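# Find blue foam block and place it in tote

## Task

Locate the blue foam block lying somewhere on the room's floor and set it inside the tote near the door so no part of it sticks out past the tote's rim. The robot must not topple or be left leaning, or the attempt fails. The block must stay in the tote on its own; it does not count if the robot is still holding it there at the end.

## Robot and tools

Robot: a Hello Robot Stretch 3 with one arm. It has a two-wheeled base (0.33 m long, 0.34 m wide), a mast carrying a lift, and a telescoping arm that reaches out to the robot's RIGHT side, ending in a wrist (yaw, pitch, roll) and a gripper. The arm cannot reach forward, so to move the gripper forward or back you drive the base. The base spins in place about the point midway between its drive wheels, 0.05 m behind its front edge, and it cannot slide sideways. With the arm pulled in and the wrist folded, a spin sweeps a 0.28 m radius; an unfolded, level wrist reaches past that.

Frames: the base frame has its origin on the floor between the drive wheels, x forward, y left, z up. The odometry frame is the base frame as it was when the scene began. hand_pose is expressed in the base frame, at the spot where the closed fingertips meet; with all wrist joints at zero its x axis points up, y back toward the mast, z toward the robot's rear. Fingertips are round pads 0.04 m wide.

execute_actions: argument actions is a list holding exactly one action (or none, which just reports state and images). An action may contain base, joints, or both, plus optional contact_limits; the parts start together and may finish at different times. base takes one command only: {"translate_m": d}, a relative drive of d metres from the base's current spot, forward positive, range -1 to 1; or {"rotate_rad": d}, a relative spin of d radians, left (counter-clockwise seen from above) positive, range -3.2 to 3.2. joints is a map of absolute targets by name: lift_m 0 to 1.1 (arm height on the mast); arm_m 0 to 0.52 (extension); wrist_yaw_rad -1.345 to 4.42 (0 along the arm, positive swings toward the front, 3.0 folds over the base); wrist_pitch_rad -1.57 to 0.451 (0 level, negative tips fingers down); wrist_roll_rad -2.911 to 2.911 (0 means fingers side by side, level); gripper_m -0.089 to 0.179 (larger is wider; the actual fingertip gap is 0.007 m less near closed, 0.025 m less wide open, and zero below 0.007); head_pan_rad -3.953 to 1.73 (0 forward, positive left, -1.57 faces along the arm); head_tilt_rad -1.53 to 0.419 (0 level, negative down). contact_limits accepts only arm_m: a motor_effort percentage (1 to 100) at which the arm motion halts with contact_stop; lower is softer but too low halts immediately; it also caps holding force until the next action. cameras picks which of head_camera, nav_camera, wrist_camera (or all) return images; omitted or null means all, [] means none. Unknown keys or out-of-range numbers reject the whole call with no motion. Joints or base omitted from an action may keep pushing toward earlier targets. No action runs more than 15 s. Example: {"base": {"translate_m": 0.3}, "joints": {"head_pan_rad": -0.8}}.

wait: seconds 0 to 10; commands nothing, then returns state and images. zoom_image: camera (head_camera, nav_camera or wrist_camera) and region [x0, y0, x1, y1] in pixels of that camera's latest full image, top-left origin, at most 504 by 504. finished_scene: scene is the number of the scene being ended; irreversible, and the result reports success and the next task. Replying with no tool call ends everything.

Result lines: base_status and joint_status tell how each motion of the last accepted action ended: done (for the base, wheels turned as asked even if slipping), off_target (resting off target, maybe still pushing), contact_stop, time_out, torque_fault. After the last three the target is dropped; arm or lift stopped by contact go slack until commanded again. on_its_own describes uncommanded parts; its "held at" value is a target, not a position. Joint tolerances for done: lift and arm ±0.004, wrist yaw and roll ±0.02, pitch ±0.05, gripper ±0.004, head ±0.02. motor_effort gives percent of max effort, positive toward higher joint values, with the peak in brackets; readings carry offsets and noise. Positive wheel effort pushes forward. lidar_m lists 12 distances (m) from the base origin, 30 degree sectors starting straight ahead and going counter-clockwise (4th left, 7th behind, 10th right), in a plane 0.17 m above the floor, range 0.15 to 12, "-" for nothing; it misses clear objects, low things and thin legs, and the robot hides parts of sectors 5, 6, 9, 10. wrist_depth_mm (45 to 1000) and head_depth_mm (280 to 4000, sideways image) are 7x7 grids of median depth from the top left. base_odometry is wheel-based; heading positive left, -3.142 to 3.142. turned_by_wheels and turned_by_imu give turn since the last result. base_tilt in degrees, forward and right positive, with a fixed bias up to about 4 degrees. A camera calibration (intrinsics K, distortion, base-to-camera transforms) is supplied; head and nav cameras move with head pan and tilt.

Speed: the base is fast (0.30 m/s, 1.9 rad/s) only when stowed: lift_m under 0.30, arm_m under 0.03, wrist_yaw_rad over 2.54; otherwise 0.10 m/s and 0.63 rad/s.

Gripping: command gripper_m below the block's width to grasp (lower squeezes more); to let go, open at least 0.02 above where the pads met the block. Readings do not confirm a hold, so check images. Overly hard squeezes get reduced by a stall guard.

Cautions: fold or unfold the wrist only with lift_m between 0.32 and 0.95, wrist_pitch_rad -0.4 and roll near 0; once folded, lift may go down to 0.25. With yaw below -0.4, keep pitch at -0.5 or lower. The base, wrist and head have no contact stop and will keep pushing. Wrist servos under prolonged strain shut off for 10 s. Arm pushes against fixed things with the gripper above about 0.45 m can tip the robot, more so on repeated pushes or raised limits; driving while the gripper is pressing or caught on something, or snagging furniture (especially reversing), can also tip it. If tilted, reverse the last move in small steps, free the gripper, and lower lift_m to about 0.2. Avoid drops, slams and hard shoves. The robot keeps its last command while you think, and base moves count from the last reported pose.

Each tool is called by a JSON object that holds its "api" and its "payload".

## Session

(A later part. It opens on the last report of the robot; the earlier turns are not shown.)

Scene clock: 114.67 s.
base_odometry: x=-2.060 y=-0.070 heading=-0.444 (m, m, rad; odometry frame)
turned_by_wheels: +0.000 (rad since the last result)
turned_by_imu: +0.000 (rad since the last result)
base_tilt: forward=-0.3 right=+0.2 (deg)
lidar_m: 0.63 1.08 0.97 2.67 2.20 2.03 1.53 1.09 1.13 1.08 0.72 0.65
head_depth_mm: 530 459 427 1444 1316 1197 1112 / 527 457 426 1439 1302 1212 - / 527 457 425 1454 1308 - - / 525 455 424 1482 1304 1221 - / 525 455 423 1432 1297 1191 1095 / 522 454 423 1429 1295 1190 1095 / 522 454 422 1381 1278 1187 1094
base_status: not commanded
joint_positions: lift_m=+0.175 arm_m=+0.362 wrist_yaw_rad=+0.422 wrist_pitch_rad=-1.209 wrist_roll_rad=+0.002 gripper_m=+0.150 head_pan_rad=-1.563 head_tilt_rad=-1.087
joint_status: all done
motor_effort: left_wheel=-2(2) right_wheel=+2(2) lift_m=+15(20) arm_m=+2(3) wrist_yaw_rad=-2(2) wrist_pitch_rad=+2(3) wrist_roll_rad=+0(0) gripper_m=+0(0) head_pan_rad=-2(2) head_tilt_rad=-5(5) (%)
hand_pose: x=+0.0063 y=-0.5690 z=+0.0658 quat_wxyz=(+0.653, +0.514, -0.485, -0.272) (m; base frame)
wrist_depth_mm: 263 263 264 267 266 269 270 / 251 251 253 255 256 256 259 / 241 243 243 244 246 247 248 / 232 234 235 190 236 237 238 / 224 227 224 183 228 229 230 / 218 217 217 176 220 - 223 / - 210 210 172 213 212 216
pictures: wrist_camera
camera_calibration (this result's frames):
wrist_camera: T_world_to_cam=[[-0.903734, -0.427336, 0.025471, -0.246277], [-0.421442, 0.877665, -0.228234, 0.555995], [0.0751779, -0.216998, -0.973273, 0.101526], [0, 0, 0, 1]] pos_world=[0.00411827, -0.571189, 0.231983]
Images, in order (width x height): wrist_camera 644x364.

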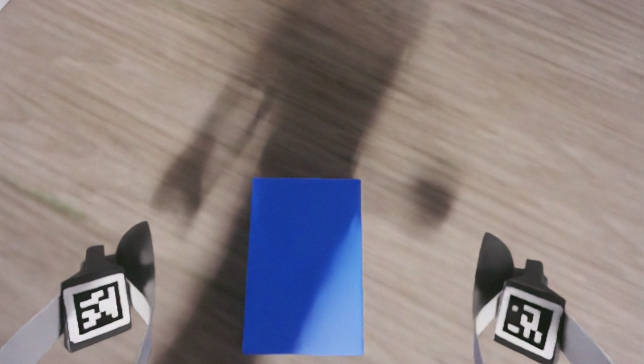

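{"api": "execute_actions", "payload": {"actions": [{"joints":{"arm_m":0.353,"lift_m":0.138,"gripper_m":0.12}}], "cameras": ["wrist_camera"]}}

{"api": "execute_actions", "payload": {"actions": [{"joints":{"gripper_m":0.02}}], "cameras": ["wrist_camera"]}}

Scene clock: 120.30 s.
base_odometry: x=-2.060 y=-0.070 heading=-0.444 (m, m, rad; odometry frame)
turned_by_wheels: +0.000 (rad since the last result)
turned_by_imu: +0.000 (rad since the last result)
base_tilt: forward=-0.3 right=+0.2 (deg)
lidar_m: 0.63 1.07 0.97 2.67 2.20 2.03 1.53 1.08 1.13 1.08 0.72 0.65
head_depth_mm: 530 459 427 1437 1310 1191 1114 / 527 458 425 1443 1311 1214 - / 526 456 425 1460 1317 1227 - / 525 455 425 1460 1305 1223 - / 524 454 424 1435 1295 1190 1094 / 523 454 423 1428 1299 1188 1093 / 522 453 422 1368 1278 1187 1093
base_status: not commanded
joint_positions: lift_m=+0.138 arm_m=+0.353 wrist_yaw_rad=+0.422 wrist_pitch_rad=-1.209 wrist_roll_rad=+0.002 gripper_m=+0.120 head_pan_rad=-1.563 head_tilt_rad=-1.087
joint_status: all done
motor_effort: left_wheel=-2(2) right_wheel=+1(2) lift_m=+16(16) arm_m=-2(4) wrist_yaw_rad=-1(1) wrist_pitch_rad=+2(2) wrist_roll_rad=+0(0) gripper_m=-1(82) head_pan_rad=-2(3) head_tilt_rad=-5(4) (%)
hand_pose: x=+0.0063 y=-0.5605 z=+0.0288 quat_wxyz=(+0.653, +0.514, -0.485, -0.272) (m; base frame)
wrist_depth_mm: 220 219 221 222 224 224 225 / 211 212 212 214 215 216 216 / 204 204 205 205 206 208 209 / 195 197 195 152 198 199 201 / 189 190 187 147 191 193 194 / 182 - 181 141 183 187 186 / - 176 175 138 179 178 180
pictures: wrist_camera
camera_calibration (this result's frames):
wrist_camera: T_world_to_cam=[[-0.903736, -0.427332, 0.0254747, -0.241687], [-0.421424, 0.877626, -0.228419, 0.540094], [0.0752535, -0.217166, -0.97323, 0.0672715], [0, 0, 0, 1]] pos_world=[0.00412462, -0.562671, 0.194995]
Images, in order (width x height): wrist_camera 644x364.

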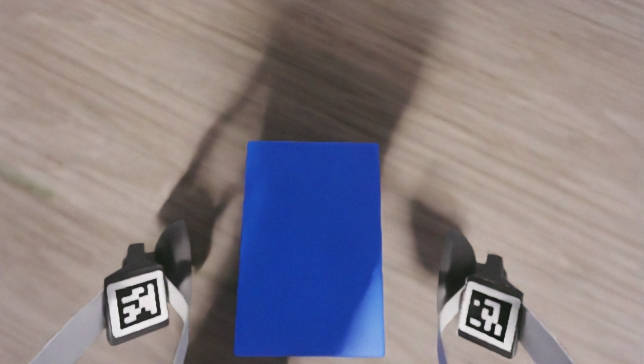

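Scene clock: 121.80 s.
base_odometry: x=-2.060 y=-0.070 heading=-0.444 (m, m, rad; odometry frame)
turned_by_wheels: +0.000 (rad since the last result)
turned_by_imu: +0.000 (rad since the last result)
base_tilt: forward=-0.3 right=+0.2 (deg)
lidar_m: 0.63 1.07 0.97 2.67 2.19 2.03 1.53 1.08 1.13 1.08 0.72 0.65
head_depth_mm: 529 459 427 1444 1306 1200 1113 / 527 458 426 1444 1307 1207 - / 526 457 424 1464 1314 1221 - / 524 456 424 1468 1302 1221 - / 522 455 424 1439 1298 1193 1095 / 523 454 422 1427 1298 1184 1093 / 522 453 422 1371 1282 1186 1090
base_status: not commanded
joint_positions: lift_m=+0.138 arm_m=+0.353 wrist_yaw_rad=+0.422 wrist_pitch_rad=-1.209 wrist_roll_rad=+0.002 gripper_m=+0.021 head_pan_rad=-1.563 head_tilt_rad=-1.087
joint_status: all done
motor_effort: left_wheel=-2(2) right_wheel=+2(2) lift_m=+16(16) arm_m=-2(2) wrist_yaw_rad=-2(1) wrist_pitch_rad=+2(2) wrist_roll_rad=+0(0) gripper_m=-18(93) head_pan_rad=-2(2) head_tilt_rad=-5(5) (%)
hand_pose: x=+0.0063 y=-0.5605 z=+0.0288 quat_wxyz=(+0.653, +0.514, -0.485, -0.272) (m; base frame)
wrist_depth_mm: 220 220 221 222 223 225 226 / 211 212 212 213 216 216 217 / 203 204 204 206 206 207 209 / 195 196 196 148 199 200 200 / 187 189 188 143 192 192 193 / 182 183 137 138 140 185 186 / 176 176 155 133 176 180 180
pictures: wrist_camera
camera_calibration (this result's frames):
wrist_camera: T_world_to_cam=[[-0.903736, -0.427332, 0.0254748, -0.241688], [-0.421425, 0.877625, -0.228421, 0.540094], [0.0752544, -0.217168, -0.973229, 0.0672706], [0, 0, 0, 1]] pos_world=[0.00412475, -0.562671, 0.194995]
Images, in order (width x height): wrist_camera 644x364.

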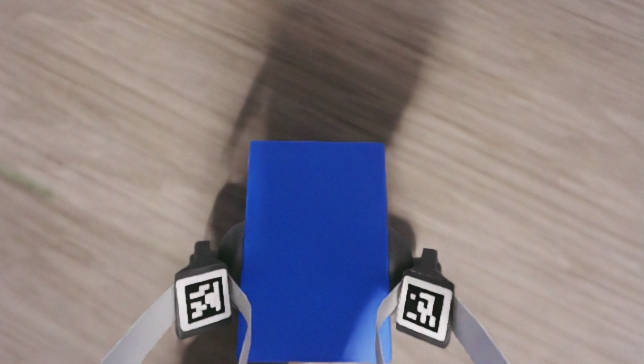

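{"api": "execute_actions", "payload": {"actions": [{"joints":{"lift_m":0.33,"arm_m":0.15,"wrist_pitch_rad":-0.4,"wrist_yaw_rad":1.4}}], "cameras": ["wrist_camera","head_camera"]}}

Scene clock: 130.50 s.
base_odometry: x=-2.060 y=-0.070 heading=-0.444 (m, m, rad; odometry frame)
turned_by_wheels: +0.000 (rad since the last result)
turned_by_imu: +0.000 (rad since the last result)
base_tilt: forward=-0.4 right=+0.2 (deg)
lidar_m: 0.63 1.07 0.97 2.67 2.20 2.03 1.53 1.08 1.13 1.08 0.72 0.65
head_depth_mm: 528 460 427 1450 1304 1195 1125 / 529 458 426 1438 1304 1205 - / 526 458 425 1444 1304 - - / 524 456 424 1433 1273 1220 - / 524 455 423 1439 1283 1189 1094 / 523 454 422 1432 1254 1188 1093 / 522 452 422 1371 1282 1186 1095
base_status: not commanded
joint_positions: lift_m=+0.330 arm_m=+0.150 wrist_yaw_rad=+1.399 wrist_pitch_rad=-0.425 wrist_roll_rad=+0.002 gripper_m=+0.021 head_pan_rad=-1.563 head_tilt_rad=-1.087
joint_status: all done
motor_effort: left_wheel=-1(2) right_wheel=+2(2) lift_m=+23(24) arm_m=-2(2) wrist_yaw_rad=+0(4) wrist_pitch_rad=+6(6) wrist_roll_rad=+0(0) gripper_m=-18(18) head_pan_rad=-2(3) head_tilt_rad=-5(6) (%)
hand_pose: x=+0.1989 y=-0.3335 z=+0.3409 quat_wxyz=(+0.625, +0.559, -0.433, +0.330) (m; base frame)
wrist_depth_mm: 818 471 872 909 956 975 727 / 869 509 953 - - - 730 / 912 557 879 982 - 950 343 / 696 634 650 148 727 756 349 / 609 635 631 143 702 713 381 / 570 570 138 138 140 555 438 / 484 491 304 133 443 463 484
pictures: head_camera (sideways: a quarter turn clockwise sets it upright), wrist_camera
camera_calibration (this result's frames):
head_camera: T_world_to_cam=[[0.0368228, 0.878112, -0.477036, 0.634617], [0.998855, -0.046926, -0.0092773, 0.00819701], [-0.0305319, -0.476148, -0.878835, 1.10014], [0, 0, 0, 1]] pos_world=[0.00203327, -0.0330517, 1.26965]
wrist_camera: T_world_to_cam=[[-0.173914, -0.984227, 0.0324174, -0.311855], [-0.524495, 0.064717, -0.848951, 0.454245], [0.833462, -0.164647, -0.527477, 0.120654], [0, 0, 0, 1]] pos_world=[0.0834522, -0.316469, 0.459383]
Images, in order (width x height): head_camera 896x504, wrist_camera 644x364.

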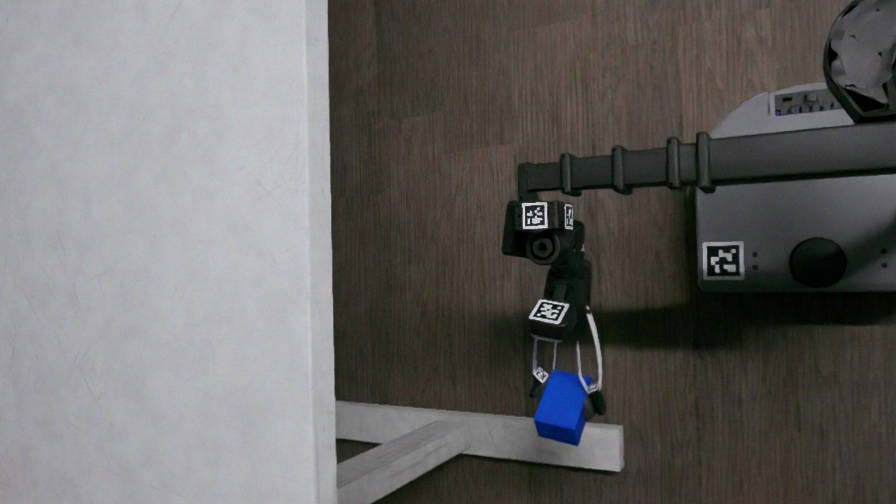

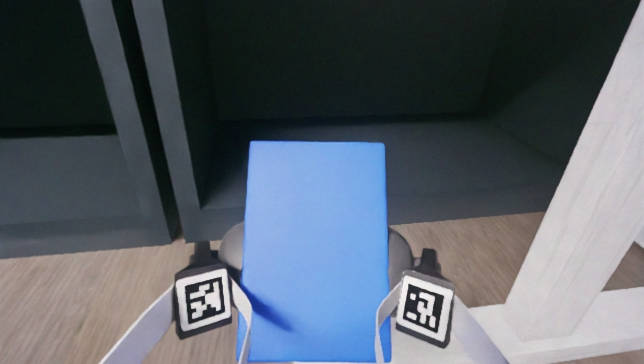

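{"api": "execute_actions", "payload": {"actions": [{"base":{"rotate_rad":1.455},"joints":{"arm_m":0.0,"wrist_yaw_rad":2.7,"head_pan_rad":0,"head_tilt_rad":-1.3}}], "cameras": ["wrist_camera","head_camera"]}}

Scene clock: 146.13 s.
base_odometry: x=-2.060 y=-0.070 heading=+1.011 (m, m, rad; odometry frame)
turned_by_wheels: +1.455 (rad since the last result)
turned_by_imu: +1.457 (rad since the last result)
base_tilt: forward=-0.3 right=+0.2 (deg)
lidar_m: 1.79 2.70 2.12 1.53 1.08 1.10 1.08 0.72 1.17 0.63 1.09 0.97
head_depth_mm: 1529 1376 1386 1334 1254 1188 1127 / 1568 1501 1408 1324 1256 1188 1122 / 1603 1499 1406 1327 1248 - 1116 / 1607 1500 1402 1316 1244 - 1107 / 1599 1480 1403 1318 1249 - - / 1584 1491 1387 1309 1233 1189 - / 1589 1485 1389 1312 1236 1174 -
base_status: done
joint_positions: lift_m=+0.330 arm_m=+0.000 wrist_yaw_rad=+2.698 wrist_pitch_rad=-0.425 wrist_roll_rad=+0.002 gripper_m=+0.021 head_pan_rad=-0.007 head_tilt_rad=-1.284
joint_status: all done
motor_effort: left_wheel=-2(5) right_wheel=+2(8) lift_m=+23(23) arm_m=-2(3) wrist_yaw_rad=+2(4) wrist_pitch_rad=+6(6) wrist_roll_rad=+0(0) gripper_m=-18(18) head_pan_rad=+3(35) head_tilt_rad=-5(20) (%)
hand_pose: x=+0.0747 y=+0.0567 z=+0.3410 quat_wxyz=(+0.298, +0.708, -0.007, +0.641) (m; base frame)
wrist_depth_mm: - - - - - - - / - - - - - - - / - - - - - - - / 818 843 821 148 884 909 922 / 686 676 666 143 715 713 731 / - 578 137 138 139 600 601 / - 496 134 133 479 515 523
pictures: head_camera (sideways: a quarter turn clockwise sets it upright), wrist_camera
camera_calibration (this result's frames):
head_camera: T_world_to_cam=[[-0.953966, 0.0502731, -0.29567, 0.404444], [0.0587427, 0.998076, -0.0198267, 0.0276621], [0.294105, -0.0362824, -0.955084, 1.19719], [0, 0, 0, 1]] pos_world=[0.0321016, -0.00450453, 1.26355]
wrist_camera: T_world_to_cam=[[0.901349, -0.431879, 0.0324232, -0.0610355], [-0.203164, -0.487751, -0.849013, 0.371223], [0.382485, 0.75867, -0.527376, 0.269719], [0, 0, 0, 1]] pos_world=[0.0272699, -0.0499232, 0.459396]
Images, in order (width x height): head_camera 896x504, wrist_camera 644x364.

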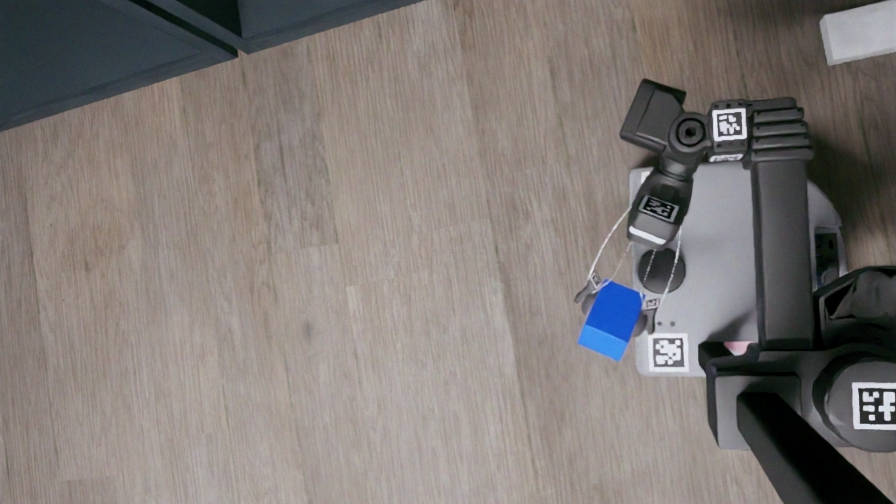

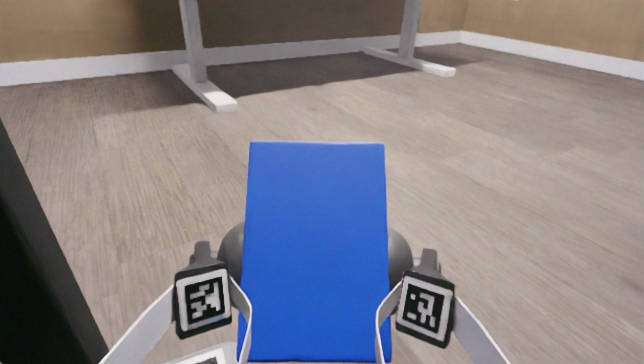

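{"api": "execute_actions", "payload": {"actions": [{"joints":{"lift_m":0.29,"head_tilt_rad":-0.9}}], "cameras": []}}

{"api": "execute_actions", "payload": {"actions": [{"base":{"translate_m":1.0},"joints":{"head_pan_rad":-0.3}}], "cameras": ["head_camera"]}}

Scene clock: 150.33 s.
base_odometry: x=-2.060 y=-0.070 heading=+1.011 (m, m, rad; odometry frame)
turned_by_wheels: +0.000 (rad since the last result)
turned_by_imu: +0.000 (rad since the last result)
base_tilt: forward=-0.3 right=+0.1 (deg)
lidar_m: 1.79 2.70 2.12 1.53 1.08 1.11 1.08 0.72 1.17 0.63 1.09 0.97
head_depth_mm: 1604 1431 1771 1442 1386 1242 1112 / 1605 1866 1839 1637 1411 1251 1113 / 2548 2367 1923 1642 1410 1250 1112 / 2485 2369 1928 1638 1410 1245 1111 / 2454 2358 1926 1635 1414 1246 1112 / 2397 2358 1926 1630 1414 1245 1110 / 2341 2390 1931 1627 1404 1240 1112
base_status: not commanded
joint_positions: lift_m=+0.290 arm_m=+0.000 wrist_yaw_rad=+2.698 wrist_pitch_rad=-0.424 wrist_roll_rad=+0.002 gripper_m=+0.021 head_pan_rad=-0.007 head_tilt_rad=-0.902
joint_status: all done
motor_effort: left_wheel=-3(2) right_wheel=+2(2) lift_m=+16(21) arm_m=-2(2) wrist_yaw_rad=+2(2) wrist_pitch_rad=+7(7) wrist_roll_rad=+0(0) gripper_m=-18(18) head_pan_rad=+3(3) head_tilt_rad=+0(19) (%)
hand_pose: x=+0.0747 y=+0.0567 z=+0.3015 quat_wxyz=(+0.298, +0.708, -0.007, +0.641) (m; base frame)
wrist_depth_mm: - - - - - - - / - - - - - - - / - - - - - - - / 755 774 753 148 806 833 836 / 632 625 607 143 660 661 667 / - 524 137 138 139 547 560 / - 464 133 133 437 470 474
pictures: none
No camera images: the call's "cameras" was empty. Leave "cameras" out to get every camera's image.

Scene clock: 155.37 s.
base_odometry: x=-1.529 y=+0.777 heading=+1.011 (m, m, rad; odometry frame)
turned_by_wheels: +0.000 (rad since the last result)
turned_by_imu: -0.001 (rad since the last result)
base_tilt: forward=-0.3 right=+0.2 (deg)
lidar_m: 1.68 1.70 2.11 1.74 2.10 1.92 1.65 1.19 0.53 0.51 0.94 0.84
head_depth_mm: 692 960 1096 950 1280 1188 1100 / 711 892 1067 1021 1326 1227 1111 / 1721 1925 1071 1349 1392 1247 1108 / 1717 2005 1936 1636 1423 1245 1110 / 1631 1887 1935 1643 1414 1242 1113 / 1554 1786 1925 1641 1424 1248 1109 / 1464 1692 1881 1630 1417 1237 1109
base_status: done
joint_positions: lift_m=+0.290 arm_m=+0.000 wrist_yaw_rad=+2.698 wrist_pitch_rad=-0.424 wrist_roll_rad=+0.002 gripper_m=+0.021 head_pan_rad=-0.293 head_tilt_rad=-0.901
joint_status: all done
motor_effort: left_wheel=-1(6) right_wheel=+2(10) lift_m=+16(16) arm_m=-3(2) wrist_yaw_rad=+2(2) wrist_pitch_rad=+6(7) wrist_roll_rad=+0(0) gripper_m=-18(18) head_pan_rad=-2(20) head_tilt_rad=+0(1) (%)
hand_pose: x=+0.0746 y=+0.0568 z=+0.3015 quat_wxyz=(+0.298, +0.708, -0.007, +0.641) (m; base frame)
wrist_depth_mm: - - - - - - - / - - - - - - - / - - - - - - - / 760 778 752 148 802 825 833 / 621 637 605 143 642 658 665 / - 523 137 138 139 544 552 / - - 133 133 440 464 476
pictures: head_camera (sideways: a quarter turn clockwise sets it upright)
camera_calibration (this result's frames):
head_camera: T_world_to_cam=[[-0.72887, 0.265683, -0.631, 0.839867], [0.341712, 0.939804, 0.000992795, -0.00116393], [0.59328, -0.214897, -0.775782, 0.96237], [0, 0, 0, 1]] pos_world=[0.041596, -0.0152343, 1.27655]
Images, in order (width x height): head_camera 896x504.

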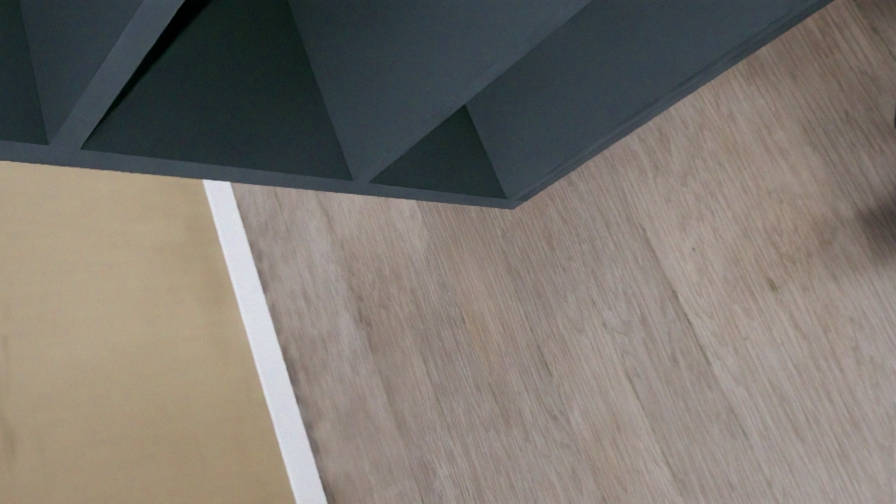

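{"api": "execute_actions", "payload": {"actions": [{"base":{"translate_m":1.0},"joints":{"head_pan_rad":-1.35,"head_tilt_rad":-0.75}}], "cameras": ["head_camera","nav_camera"]}}

Scene clock: 162.67 s.
base_odometry: x=-0.997 y=+1.624 heading=+1.011 (m, m, rad; odometry frame)
turned_by_wheels: +0.000 (rad since the last result)
turned_by_imu: -0.001 (rad since the last result)
base_tilt: forward=-0.3 right=+0.1 (deg)
lidar_m: 0.70 0.70 0.87 1.78 2.24 2.35 2.63 1.19 0.43 0.68 1.17 0.76
head_depth_mm: 2184 2460 2281 931 911 892 1001 / 2193 2490 2364 1882 1549 1269 1131 / 2202 2490 2374 1872 1545 1321 1158 / 2202 2510 2292 1878 1558 1329 1153 / 2220 2525 2376 1876 1566 1332 1151 / 2172 2406 2313 1880 1563 1326 1157 / 1747 1773 1806 1780 1566 1329 1158
base_status: done
joint_positions: lift_m=+0.290 arm_m=+0.000 wrist_yaw_rad=+2.699 wrist_pitch_rad=-0.424 wrist_roll_rad=+0.002 gripper_m=+0.021 head_pan_rad=-1.343 head_tilt_rad=-0.754
joint_status: all done
motor_effort: left_wheel=-2(5) right_wheel=+1(8) lift_m=+16(16) arm_m=-2(2) wrist_yaw_rad=+2(2) wrist_pitch_rad=+6(7) wrist_roll_rad=+0(0) gripper_m=-18(18) head_pan_rad=-2(33) head_tilt_rad=+1(12) (%)
hand_pose: x=+0.0746 y=+0.0568 z=+0.3015 quat_wxyz=(+0.298, +0.708, -0.007, +0.641) (m; base frame)
wrist_depth_mm: - - - - 826 647 539 / - - - - 856 665 549 / - - - - 898 692 570 / 765 770 749 148 803 718 588 / 622 632 613 143 654 663 596 / - 525 137 138 139 552 548 / - - 133 133 439 468 471
pictures: head_camera (sideways: a quarter turn clockwise sets it upright), nav_camera (sideways: a quarter turn counterclockwise sets it upright)
camera_calibration (this result's frames):
head_camera: T_world_to_cam=[[-0.109442, 0.6661, -0.737789, 0.975247], [0.985063, 0.171952, 0.00912235, -0.0156731], [0.132941, -0.725771, -0.674969, 0.834071], [0, 0, 0, 1]] pos_world=[0.0112897, -0.0415734, 1.28264]
nav_camera: T_world_to_cam=[[0.108428, -0.667979, 0.736239, -0.916243], [-0.984919, -0.17263, -0.0115724, 0.0724079], [0.134827, -0.723881, -0.676623, 0.846312], [0, 0, 0, 1]] pos_world=[0.0565569, 0.0130976, 1.24805]
Images, in order (width x height): head_camera 896x504, nav_camera 672x504.

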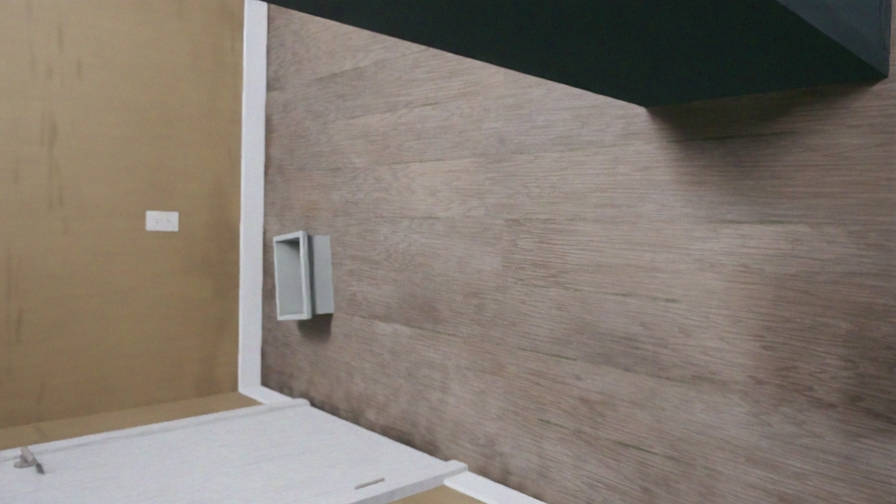

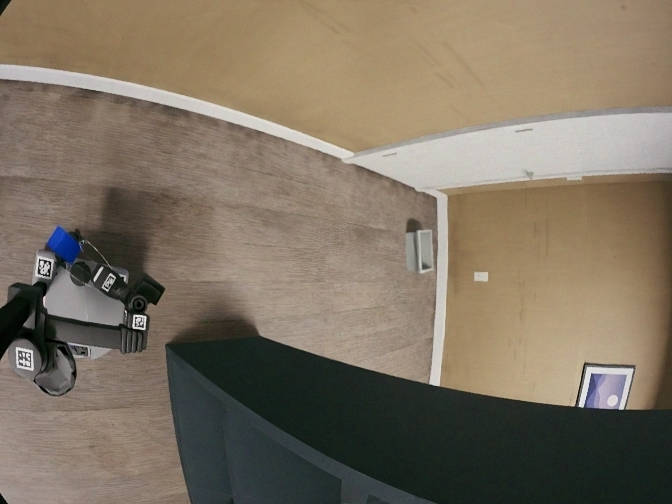

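{"api": "execute_actions", "payload": {"actions": [{"base":{"rotate_rad":-1.27},"joints":{"head_pan_rad":-0.3,"head_tilt_rad":-1.1}}], "cameras": ["head_camera"]}}

Scene clock: 173.43 s.
base_odometry: x=-0.997 y=+1.624 heading=-0.259 (m, m, rad; odometry frame)
turned_by_wheels: -1.270 (rad since the last result)
turned_by_imu: -1.266 (rad since the last result)
base_tilt: forward=-0.3 right=+0.1 (deg)
lidar_m: 1.64 0.86 0.70 0.70 0.77 1.20 1.80 2.36 2.85 1.19 0.43 0.46
head_depth_mm: 502 536 589 838 1275 1195 1096 / 639 693 754 855 1260 1209 - / 2054 1723 1101 1274 1288 1205 - / 2103 1822 1600 1443 1304 1190 - / 2069 1822 1601 1431 1302 1189 835 / 2015 1802 1597 1438 1302 1190 1096 / 1990 1803 1600 1430 1293 1183 1091
base_status: done
joint_positions: lift_m=+0.290 arm_m=+0.000 wrist_yaw_rad=+2.699 wrist_pitch_rad=-0.424 wrist_roll_rad=+0.002 gripper_m=+0.021 head_pan_rad=-0.307 head_tilt_rad=-1.087
joint_status: all done
motor_effort: left_wheel=+1(9) right_wheel=-2(9) lift_m=+16(16) arm_m=-2(3) wrist_yaw_rad=+2(2) wrist_pitch_rad=+6(6) wrist_roll_rad=+0(0) gripper_m=-18(18) head_pan_rad=+3(33) head_tilt_rad=-6(25) (%)
hand_pose: x=+0.0746 y=+0.0568 z=+0.3015 quat_wxyz=(+0.298, +0.708, -0.007, +0.641) (m; base frame)
wrist_depth_mm: 596 614 658 699 754 792 869 / 626 662 700 754 815 866 957 / 666 704 756 797 888 946 - / 705 738 748 148 801 820 839 / 640 620 606 143 659 658 669 / - 527 137 138 139 555 554 / - - 133 133 436 470 466
pictures: head_camera (sideways: a quarter turn clockwise sets it upright)
camera_calibration (this result's frames):
head_camera: T_world_to_cam=[[-0.823413, 0.306843, -0.477324, 0.64024], [0.353884, 0.935244, -0.00925932, 0.0121079], [0.443573, -0.176542, -0.878679, 1.09704], [0, 0, 0, 1]] pos_world=[0.0362786, -0.0141034, 1.26966]
Images, in order (width x height): head_camera 896x504.

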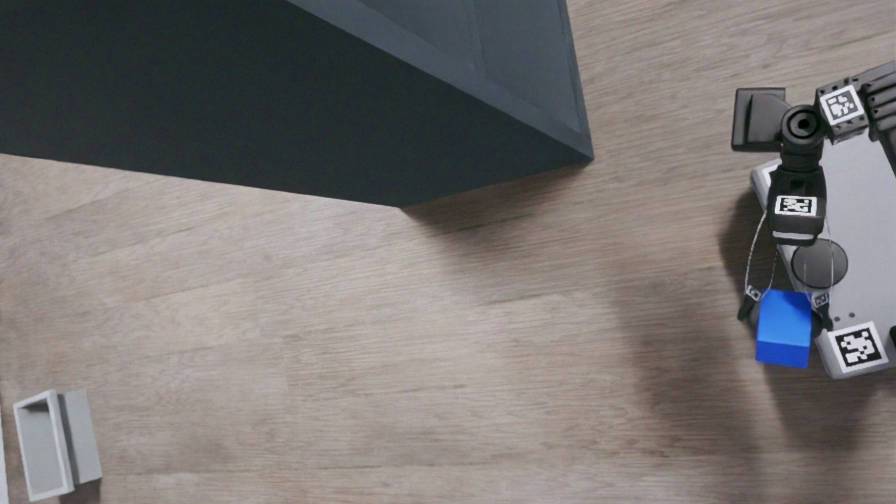

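{"api": "execute_actions", "payload": {"actions": [{"base":{"translate_m":1.0},"joints":{"head_pan_rad":-0.05,"head_tilt_rad":-0.9}}], "cameras": ["head_camera"]}}

Scene clock: 181.97 s.
base_odometry: x=-0.031 y=+1.368 heading=-0.259 (m, m, rad; odometry frame)
turned_by_wheels: +0.000 (rad since the last result)
turned_by_imu: -0.001 (rad since the last result)
base_tilt: forward=-0.3 right=+0.2 (deg)
lidar_m: 1.25 0.62 0.54 0.53 0.59 0.92 2.80 0.53 0.47 2.93 1.90 1.55
head_depth_mm: 1359 1578 1836 1638 1412 1243 1116 / 1371 1591 1841 1640 1418 1247 1116 / 1375 1613 1844 1580 1415 1249 1111 / 1392 1621 1826 1593 1415 1245 1114 / 1401 1637 1863 1598 1410 1246 1109 / 1413 1652 1816 1625 1418 1246 1112 / 1320 1318 1350 1389 1358 1240 1112
base_status: done
joint_positions: lift_m=+0.290 arm_m=+0.000 wrist_yaw_rad=+2.699 wrist_pitch_rad=-0.424 wrist_roll_rad=+0.002 gripper_m=+0.021 head_pan_rad=-0.057 head_tilt_rad=-0.901
joint_status: all done
motor_effort: left_wheel=+2(9) right_wheel=-2(6) lift_m=+16(16) arm_m=-2(3) wrist_yaw_rad=+1(1) wrist_pitch_rad=+6(6) wrist_roll_rad=+0(0) gripper_m=-18(18) head_pan_rad=+3(20) head_tilt_rad=+0(13) (%)
hand_pose: x=+0.0746 y=+0.0568 z=+0.3015 quat_wxyz=(+0.297, +0.708, -0.007, +0.641) (m; base frame)
wrist_depth_mm: 455 479 511 542 560 606 662 / 486 515 546 592 608 664 709 / 516 555 592 630 669 719 786 / 562 587 618 148 732 788 831 / 591 604 611 143 647 654 675 / - 526 137 138 139 547 558 / - - 133 133 439 471 473
pictures: head_camera (sideways: a quarter turn clockwise sets it upright)
camera_calibration (this result's frames):
head_camera: T_world_to_cam=[[-0.770777, 0.0876697, -0.631045, 0.840181], [0.112208, 0.993684, 0.000995981, 0.000231907], [0.627146, -0.0700407, -0.775746, 0.962117], [0, 0, 0, 1]] pos_world=[0.0441775, -0.00650146, 1.27655]
Images, in order (width x height): head_camera 896x504.

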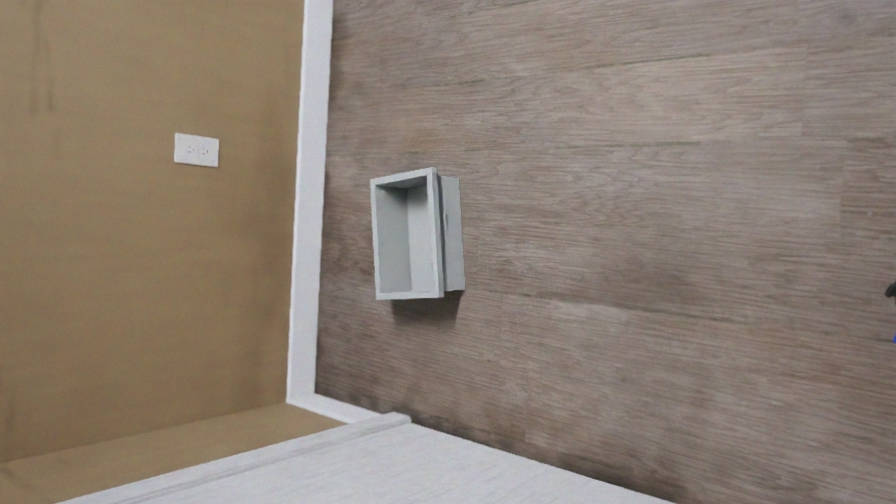

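{"api": "execute_actions", "payload": {"actions": [{"base":{"translate_m":0.66},"joints":{"head_tilt_rad":-1.15}}], "cameras": []}}

{"api": "execute_actions", "payload": {"actions": [{"base":{"rotate_rad":1.3},"joints":{"head_pan_rad":-1.57,"lift_m":0.33}}], "cameras": ["head_camera"]}}

Scene clock: 194.43 s.
base_odometry: x=+0.607 y=+1.199 heading=-0.259 (m, m, rad; odometry frame)
turned_by_wheels: +0.000 (rad since the last result)
turned_by_imu: +0.000 (rad since the last result)
base_tilt: forward=-0.3 right=+0.1 (deg)
lidar_m: 0.89 0.50 0.41 0.41 0.45 0.73 1.31 0.99 1.44 2.18 1.10 0.90
head_depth_mm: 875 1072 1378 1409 1289 1193 1102 / 883 1083 1393 1409 1277 1203 1112 / 889 1096 1413 1401 1266 1201 - / 895 1106 1432 1403 1265 1202 - / 902 1119 1432 1403 1280 1195 - / 915 1128 1435 1388 1287 1184 1113 / 920 1091 1190 1195 1238 1167 1096
base_status: done
joint_positions: lift_m=+0.290 arm_m=+0.000 wrist_yaw_rad=+2.699 wrist_pitch_rad=-0.424 wrist_roll_rad=+0.002 gripper_m=+0.021 head_pan_rad=-0.057 head_tilt_rad=-1.136
joint_status: all done
motor_effort: left_wheel=+1(10) right_wheel=-2(6) lift_m=+16(16) arm_m=-2(2) wrist_yaw_rad=+2(1) wrist_pitch_rad=+6(6) wrist_roll_rad=+0(0) gripper_m=-19(17) head_pan_rad=+3(2) head_tilt_rad=-5(19) (%)
hand_pose: x=+0.0746 y=+0.0568 z=+0.3015 quat_wxyz=(+0.297, +0.708, -0.007, +0.641) (m; base frame)
wrist_depth_mm: 360 377 406 426 461 494 556 / 382 407 433 461 497 529 607 / 410 437 464 490 537 577 664 / 442 468 493 148 592 651 730 / 477 510 526 143 625 655 665 / - 527 137 138 140 551 548 / - - 133 133 440 466 477
pictures: none
No camera images: the call's "cameras" was empty. Leave "cameras" out to get every camera's image.

Scene clock: 197.23 s.
base_odometry: x=+0.607 y=+1.199 heading=+1.041 (m, m, rad; odometry frame)
turned_by_wheels: +1.300 (rad since the last result)
turned_by_imu: +1.301 (rad since the last result)
base_tilt: forward=-0.3 right=+0.1 (deg)
lidar_m: 0.41 0.41 0.51 1.18 0.99 1.07 2.34 1.43 0.96 0.89 0.64 0.44
head_depth_mm: 959 1192 1491 1410 1294 1187 - / 942 1176 1491 1404 1288 1201 - / 927 1141 1479 1405 1288 - - / 914 1120 1445 1406 1279 - - / 901 1104 1432 1402 1263 1183 805 / 882 1084 1392 1391 1283 1180 1094 / 868 1062 1356 1397 1280 1179 1090
base_status: done
joint_positions: lift_m=+0.330 arm_m=+0.000 wrist_yaw_rad=+2.699 wrist_pitch_rad=-0.424 wrist_roll_rad=+0.002 gripper_m=+0.021 head_pan_rad=-1.563 head_tilt_rad=-1.136
joint_status: all done
motor_effort: left_wheel=-2(8) right_wheel=+1(9) lift_m=+23(24) arm_m=-2(2) wrist_yaw_rad=+2(2) wrist_pitch_rad=+6(6) wrist_roll_rad=+0(0) gripper_m=-17(18) head_pan_rad=-3(34) head_tilt_rad=-5(6) (%)
hand_pose: x=+0.0746 y=+0.0568 z=+0.3411 quat_wxyz=(+0.297, +0.708, -0.007, +0.641) (m; base frame)
wrist_depth_mm: - - - 729 482 380 313 / - - - 775 504 396 318 / - - - 783 518 413 330 / 842 865 807 148 543 426 341 / 694 695 659 143 555 440 352 / - 577 137 138 140 459 361 / - 504 134 133 487 458 375
pictures: head_camera (sideways: a quarter turn clockwise sets it upright)
camera_calibration (this result's frames):
head_camera: T_world_to_cam=[[0.0366562, 0.900611, -0.433078, 0.577361], [0.998851, -0.0464107, -0.01197, 0.011702], [-0.0308798, -0.432142, -0.901277, 1.1293], [0, 0, 0, 1]] pos_world=[0.00202019, -0.0314168, 1.26799]
Images, in order (width x height): head_camera 896x504.

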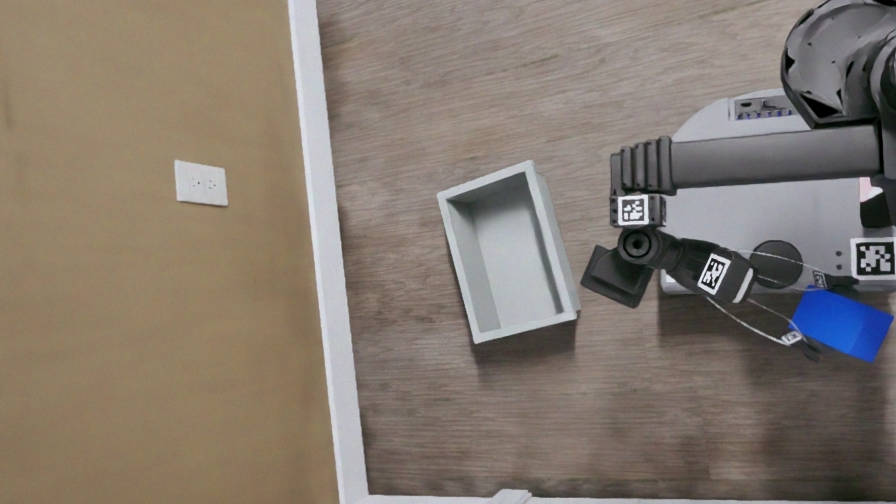

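{"api": "execute_actions", "payload": {"actions": [{"joints":{"arm_m":0.24,"wrist_yaw_rad":0.2,"wrist_pitch_rad":-0.6}}], "cameras": []}}

{"api": "execute_actions", "payload": {"actions": [{"joints":{"lift_m":0.285,"wrist_pitch_rad":-1.21}}], "cameras": ["head_camera","wrist_camera"]}}

Scene clock: 207.90 s.
base_odometry: x=+0.607 y=+1.199 heading=+1.041 (m, m, rad; odometry frame)
turned_by_wheels: +0.000 (rad since the last result)
turned_by_imu: +0.000 (rad since the last result)
base_tilt: forward=-0.3 right=+0.1 (deg)
lidar_m: 0.41 0.41 0.51 1.18 0.99 1.07 2.33 1.43 0.96 0.89 0.64 0.44
head_depth_mm: 960 1194 1489 1409 1291 1190 - / 941 1170 1491 1403 1291 1199 - / 927 1142 1479 1443 1282 - - / 914 1125 1430 1349 1268 - - / 896 1104 1417 1388 1264 1186 1096 / 883 1084 1392 1396 1280 1184 1094 / 869 1056 1357 1393 1277 1175 1093
base_status: not commanded
joint_positions: lift_m=+0.330 arm_m=+0.240 wrist_yaw_rad=+0.202 wrist_pitch_rad=-0.613 wrist_roll_rad=+0.002 gripper_m=+0.021 head_pan_rad=-1.563 head_tilt_rad=-1.136
joint_status: all done
motor_effort: left_wheel=-3(2) right_wheel=+2(1) lift_m=+23(23) arm_m=+2(3) wrist_yaw_rad=-1(4) wrist_pitch_rad=+3(6) wrist_roll_rad=+0(0) gripper_m=-17(18) head_pan_rad=-2(3) head_tilt_rad=-6(5) (%)
hand_pose: x=+0.0177 y=-0.5766 z=+0.3014 quat_wxyz=(+0.692, +0.280, -0.650, -0.145) (m; base frame)
wrist_depth_mm: 431 417 406 394 379 372 361 / 485 463 448 432 423 410 395 / 527 524 504 477 463 450 436 / 551 581 549 148 518 511 485 / 523 541 531 143 545 543 535 / 476 477 137 137 139 494 495 / 419 423 273 133 418 444 442
pictures: none
No camera images: the call's "cameras" was empty. Leave "cameras" out to get every camera's image.

Scene clock: 209.13 s.
base_odometry: x=+0.607 y=+1.199 heading=+1.041 (m, m, rad; odometry frame)
turned_by_wheels: +0.000 (rad since the last result)
turned_by_imu: +0.000 (rad since the last result)
base_tilt: forward=-0.3 right=+0.1 (deg)
lidar_m: 0.41 0.41 0.51 1.17 0.99 1.07 2.33 1.43 0.96 0.41 0.64 0.44
head_depth_mm: 957 1193 1493 1404 1292 1189 1130 / 946 1174 1486 1407 1289 1202 - / 927 1140 1486 1420 1285 - - / 913 1123 1436 1442 1266 - - / 894 1101 1434 1395 1269 1182 1096 / 885 1080 1388 1402 1286 1184 1094 / 871 1057 1349 1404 1277 1180 1094
base_status: not commanded
joint_positions: lift_m=+0.285 arm_m=+0.240 wrist_yaw_rad=+0.202 wrist_pitch_rad=-1.210 wrist_roll_rad=+0.002 gripper_m=+0.021 head_pan_rad=-1.563 head_tilt_rad=-1.136
joint_status: all done
motor_effort: left_wheel=-2(2) right_wheel=+2(1) lift_m=+16(21) arm_m=+2(2) wrist_yaw_rad=-2(2) wrist_pitch_rad=+0(3) wrist_roll_rad=+0(0) gripper_m=-18(18) head_pan_rad=-2(3) head_tilt_rad=-5(5) (%)
hand_pose: x=-0.0080 y=-0.4512 z=+0.1756 quat_wxyz=(+0.619, +0.458, -0.538, -0.343) (m; base frame)
wrist_depth_mm: 383 387 389 391 395 392 397 / 368 371 373 377 375 378 381 / 356 355 242 234 249 251 363 / 343 263 295 148 338 276 351 / 331 241 317 143 333 276 339 / 320 222 137 138 139 276 326 / 310 207 220 133 307 260 313
pictures: head_camera (sideways: a quarter turn clockwise sets it upright), wrist_camera
camera_calibration (this result's frames):
head_camera: T_world_to_cam=[[0.036673, 0.90061, -0.433078, 0.577361], [0.99885, -0.0464294, -0.01197, 0.011702], [-0.0308879, -0.432141, -0.901277, 1.1293], [0, 0, 0, 1]] pos_world=[0.0020196, -0.0314167, 1.26799]
wrist_camera: T_world_to_cam=[[-0.975201, -0.219853, 0.0254399, -0.118638], [-0.219821, 0.948816, -0.226776, 0.505098], [0.0257197, -0.226745, -0.973615, 0.230389], [0, 0, 0, 1]] pos_world=[-0.0105904, -0.453088, 0.341872]
Images, in order (width x height): head_camera 896x504, wrist_camera 644x364.

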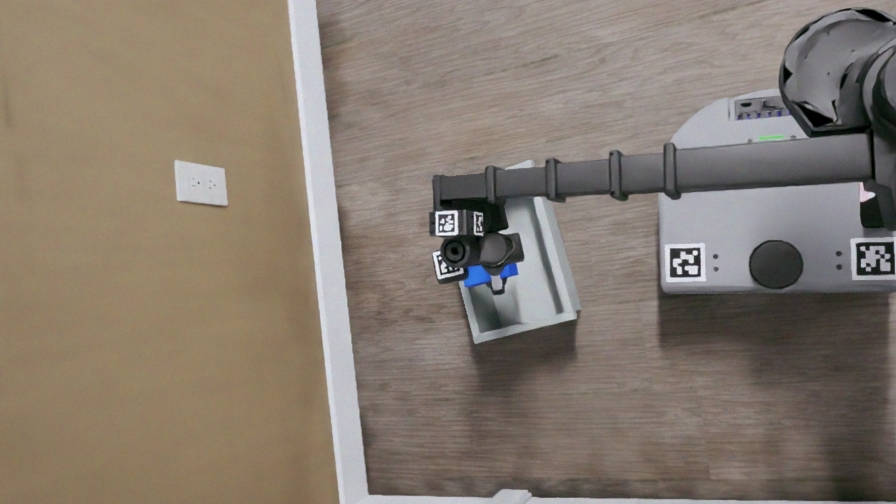

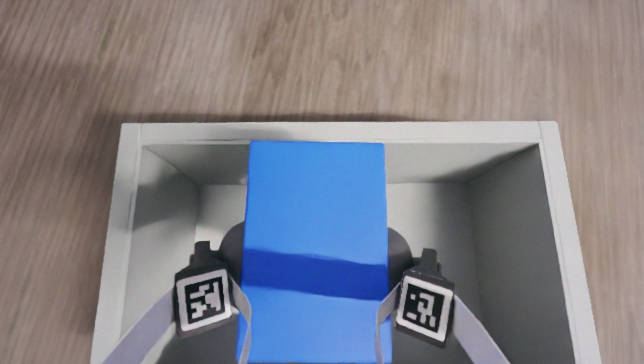

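{"api": "execute_actions", "payload": {"actions": [{"joints":{"lift_m":0.146,"arm_m":0.229}}], "cameras": ["head_camera","wrist_camera"]}}

Scene clock: 215.97 s.
base_odometry: x=+0.607 y=+1.199 heading=+1.041 (m, m, rad; odometry frame)
turned_by_wheels: +0.000 (rad since the last result)
turned_by_imu: +0.000 (rad since the last result)
base_tilt: forward=-0.4 right=+0.1 (deg)
lidar_m: 0.41 0.41 0.51 1.18 0.99 1.08 2.34 1.43 0.96 0.89 0.64 0.44
head_depth_mm: 957 1198 1489 1413 1287 1187 1100 / 942 1171 1484 1405 1279 1202 - / 927 1138 1472 1399 1273 - - / 912 1122 1444 1421 1261 - - / 896 1098 1416 1394 1267 1180 1100 / 882 1086 1389 1397 1278 1184 1098 / 871 1063 1356 1395 1280 1173 1092
base_status: not commanded
joint_positions: lift_m=+0.146 arm_m=+0.229 wrist_yaw_rad=+0.202 wrist_pitch_rad=-1.212 wrist_roll_rad=+0.002 gripper_m=+0.021 head_pan_rad=-1.563 head_tilt_rad=-1.136
joint_status: all done
motor_effort: left_wheel=-2(2) right_wheel=+1(1) lift_m=+16(16) arm_m=-2(3) wrist_yaw_rad=-2(2) wrist_pitch_rad=+0(0) wrist_roll_rad=+0(0) gripper_m=-17(18) head_pan_rad=-3(2) head_tilt_rad=-5(5) (%)
hand_pose: x=-0.0081 y=-0.4403 z=+0.0365 quat_wxyz=(+0.618, +0.459, -0.538, -0.343) (m; base frame)
wrist_depth_mm: 133 133 134 135 135 135 136 / 152 169 171 172 172 173 172 / 155 203 209 209 209 211 189 / 155 199 200 148 204 205 189 / 155 193 193 143 196 198 190 / 155 187 138 138 140 191 188 / 154 180 157 133 180 185 183
pictures: head_camera (sideways: a quarter turn clockwise sets it upright), wrist_camera
camera_calibration (this result's frames):
head_camera: T_world_to_cam=[[0.036673, 0.90061, -0.433078, 0.577361], [0.99885, -0.0464294, -0.01197, 0.011702], [-0.0308879, -0.432141, -0.901277, 1.1293], [0, 0, 0, 1]] pos_world=[0.0020196, -0.0314167, 1.26799]
wrist_camera: T_world_to_cam=[[-0.975194, -0.219889, 0.0254101, -0.112789], [-0.219887, 0.949144, -0.225332, 0.463284], [0.0254302, -0.22533, -0.973951, 0.0980657], [0, 0, 0, 1]] pos_world=[-0.0106149, -0.442427, 0.20277]
Images, in order (width x height): head_camera 896x504, wrist_camera 644x364.

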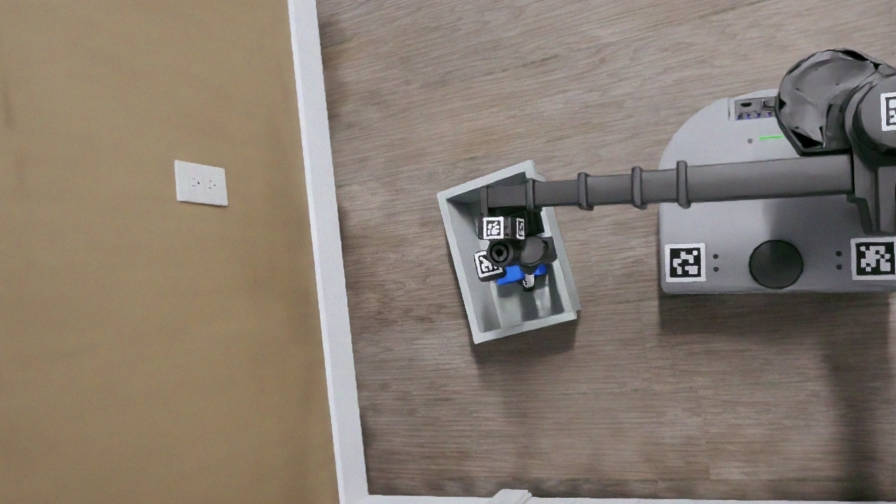

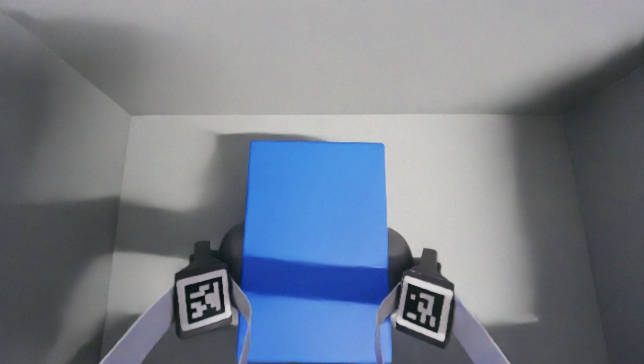

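{"api": "execute_actions", "payload": {"actions": [{"joints":{"lift_m":0.141,"gripper_m":0.11}}], "cameras": ["wrist_camera"]}}

{"api": "execute_actions", "payload": {"actions": [{"joints":{"lift_m":0.27}}], "cameras": ["wrist_camera","head_camera"]}}

Scene clock: 220.73 s.
base_odometry: x=+0.607 y=+1.199 heading=+1.041 (m, m, rad; odometry frame)
turned_by_wheels: +0.000 (rad since the last result)
turned_by_imu: +0.000 (rad since the last result)
base_tilt: forward=-0.3 right=+0.1 (deg)
lidar_m: 0.41 0.41 0.51 1.18 0.99 1.08 2.33 1.43 0.96 0.89 0.64 0.44
head_depth_mm: 954 1196 1491 1412 1288 1191 1104 / 943 1169 1485 1409 1288 1203 - / 928 1141 1478 1404 1279 - - / 912 1125 1434 1413 1265 - - / 897 1102 1421 1399 1269 1186 1098 / 885 1081 1394 1398 1281 1184 1096 / 870 1060 1358 1398 1274 1174 1098
base_status: not commanded
joint_positions: lift_m=+0.141 arm_m=+0.229 wrist_yaw_rad=+0.202 wrist_pitch_rad=-1.212 wrist_roll_rad=+0.002 gripper_m=+0.110 head_pan_rad=-1.563 head_tilt_rad=-1.136
joint_status: all done
motor_effort: left_wheel=-2(2) right_wheel=+2(1) lift_m=+16(15) arm_m=-2(2) wrist_yaw_rad=-2(2) wrist_pitch_rad=+0(0) wrist_roll_rad=-1(0) gripper_m=+0(78) head_pan_rad=-2(2) head_tilt_rad=-6(5) (%)
hand_pose: x=-0.0081 y=-0.4403 z=+0.0315 quat_wxyz=(+0.618, +0.459, -0.538, -0.343) (m; base frame)
wrist_depth_mm: 132 133 134 135 135 136 136 / 152 169 170 172 172 173 172 / 155 202 203 205 207 207 189 / 155 194 195 152 198 199 189 / 155 189 188 147 192 193 189 / 154 - 181 142 185 186 184 / 147 176 176 138 177 179 179
pictures: wrist_camera
camera_calibration (this result's frames):
wrist_camera: T_world_to_cam=[[-0.975194, -0.219889, 0.0254093, -0.112661], [-0.219888, 0.949153, -0.225294, 0.462148], [0.0254225, -0.225293, -0.973959, 0.0932114], [0, 0, 0, 1]] pos_world=[-0.0106155, -0.442423, 0.197766]
Images, in order (width x height): wrist_camera 644x364.

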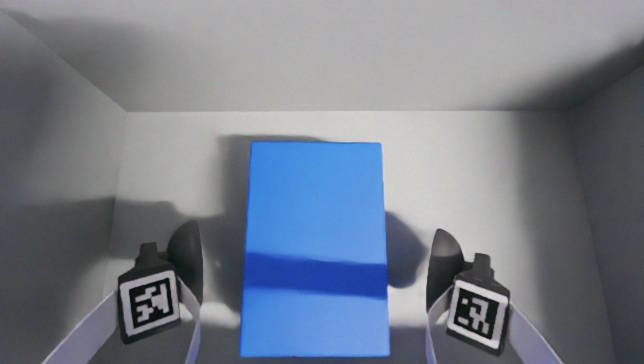

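Scene clock: 222.73 s.
base_odometry: x=+0.607 y=+1.199 heading=+1.041 (m, m, rad; odometry frame)
turned_by_wheels: +0.000 (rad since the last result)
turned_by_imu: +0.000 (rad since the last result)
base_tilt: forward=-0.4 right=+0.1 (deg)
lidar_m: 0.41 0.41 0.51 1.18 1.00 1.08 2.34 1.43 0.96 0.89 0.64 0.44
head_depth_mm: 956 1193 1492 1411 1286 1191 1131 / 940 1167 1487 1407 1289 1202 - / 927 1143 1477 1424 1275 - - / 912 1126 1436 1439 1269 - - / 897 1101 1425 1398 1268 1184 1102 / 884 1083 1392 1391 1282 1180 1095 / 870 1064 1346 1395 1280 1178 1094
base_status: not commanded
joint_positions: lift_m=+0.270 arm_m=+0.229 wrist_yaw_rad=+0.202 wrist_pitch_rad=-1.212 wrist_roll_rad=+0.002 gripper_m=+0.110 head_pan_rad=-1.563 head_tilt_rad=-1.136
joint_status: all done
motor_effort: left_wheel=-2(2) right_wheel=+2(2) lift_m=+23(24) arm_m=-2(2) wrist_yaw_rad=-2(1) wrist_pitch_rad=+0(0) wrist_roll_rad=+0(0) gripper_m=-1(0) head_pan_rad=-3(2) head_tilt_rad=-6(5) (%)
hand_pose: x=-0.0081 y=-0.4403 z=+0.1601 quat_wxyz=(+0.618, +0.459, -0.538, -0.343) (m; base frame)
wrist_depth_mm: 367 368 369 375 377 376 380 / 353 355 356 357 359 362 363 / 340 219 236 236 238 240 347 / 325 236 327 327 329 281 333 / 317 218 317 273 319 282 219 / 305 - 306 265 309 248 209 / 298 234 294 296 298 281 209
pictures: head_camera (sideways: a quarter turn clockwise sets it upright), wrist_camera
camera_calibration (this result's frames):
head_camera: T_world_to_cam=[[0.0366733, 0.90061, -0.433078, 0.577361], [0.99885, -0.0464297, -0.0119701, 0.011702], [-0.030888, -0.432141, -0.901277, 1.1293], [0, 0, 0, 1]] pos_world=[0.00201959, -0.0314167, 1.26799]
wrist_camera: T_world_to_cam=[[-0.975194, -0.219889, 0.0254093, -0.115927], [-0.219888, 0.949153, -0.225294, 0.49111], [0.0254225, -0.225293, -0.973959, 0.218424], [0, 0, 0, 1]] pos_world=[-0.0106155, -0.44242, 0.326326]
Images, in order (width x height): head_camera 896x504, wrist_camera 644x364.

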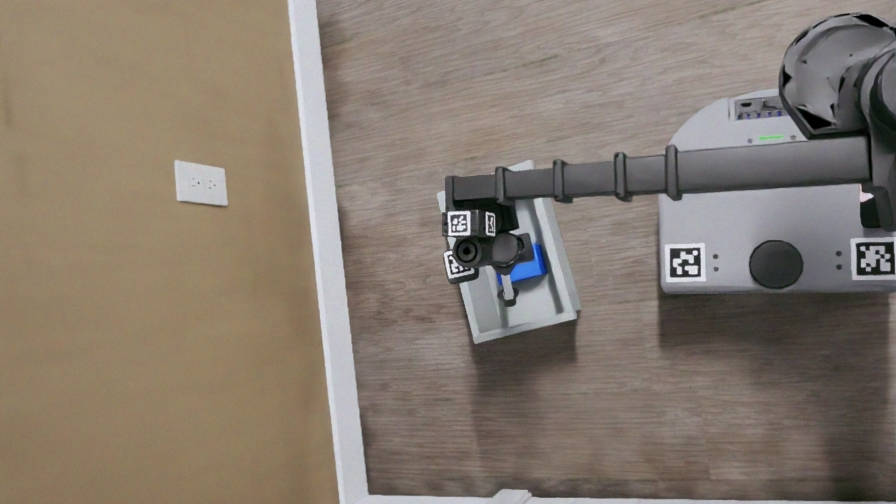

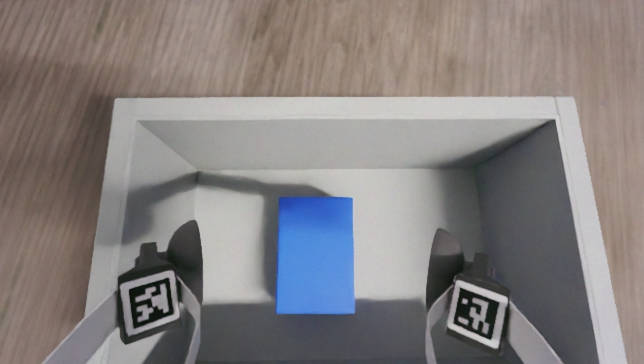

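{"api": "finished_scene", "payload": {"scene": 1}}

The scene is finished: the task was done.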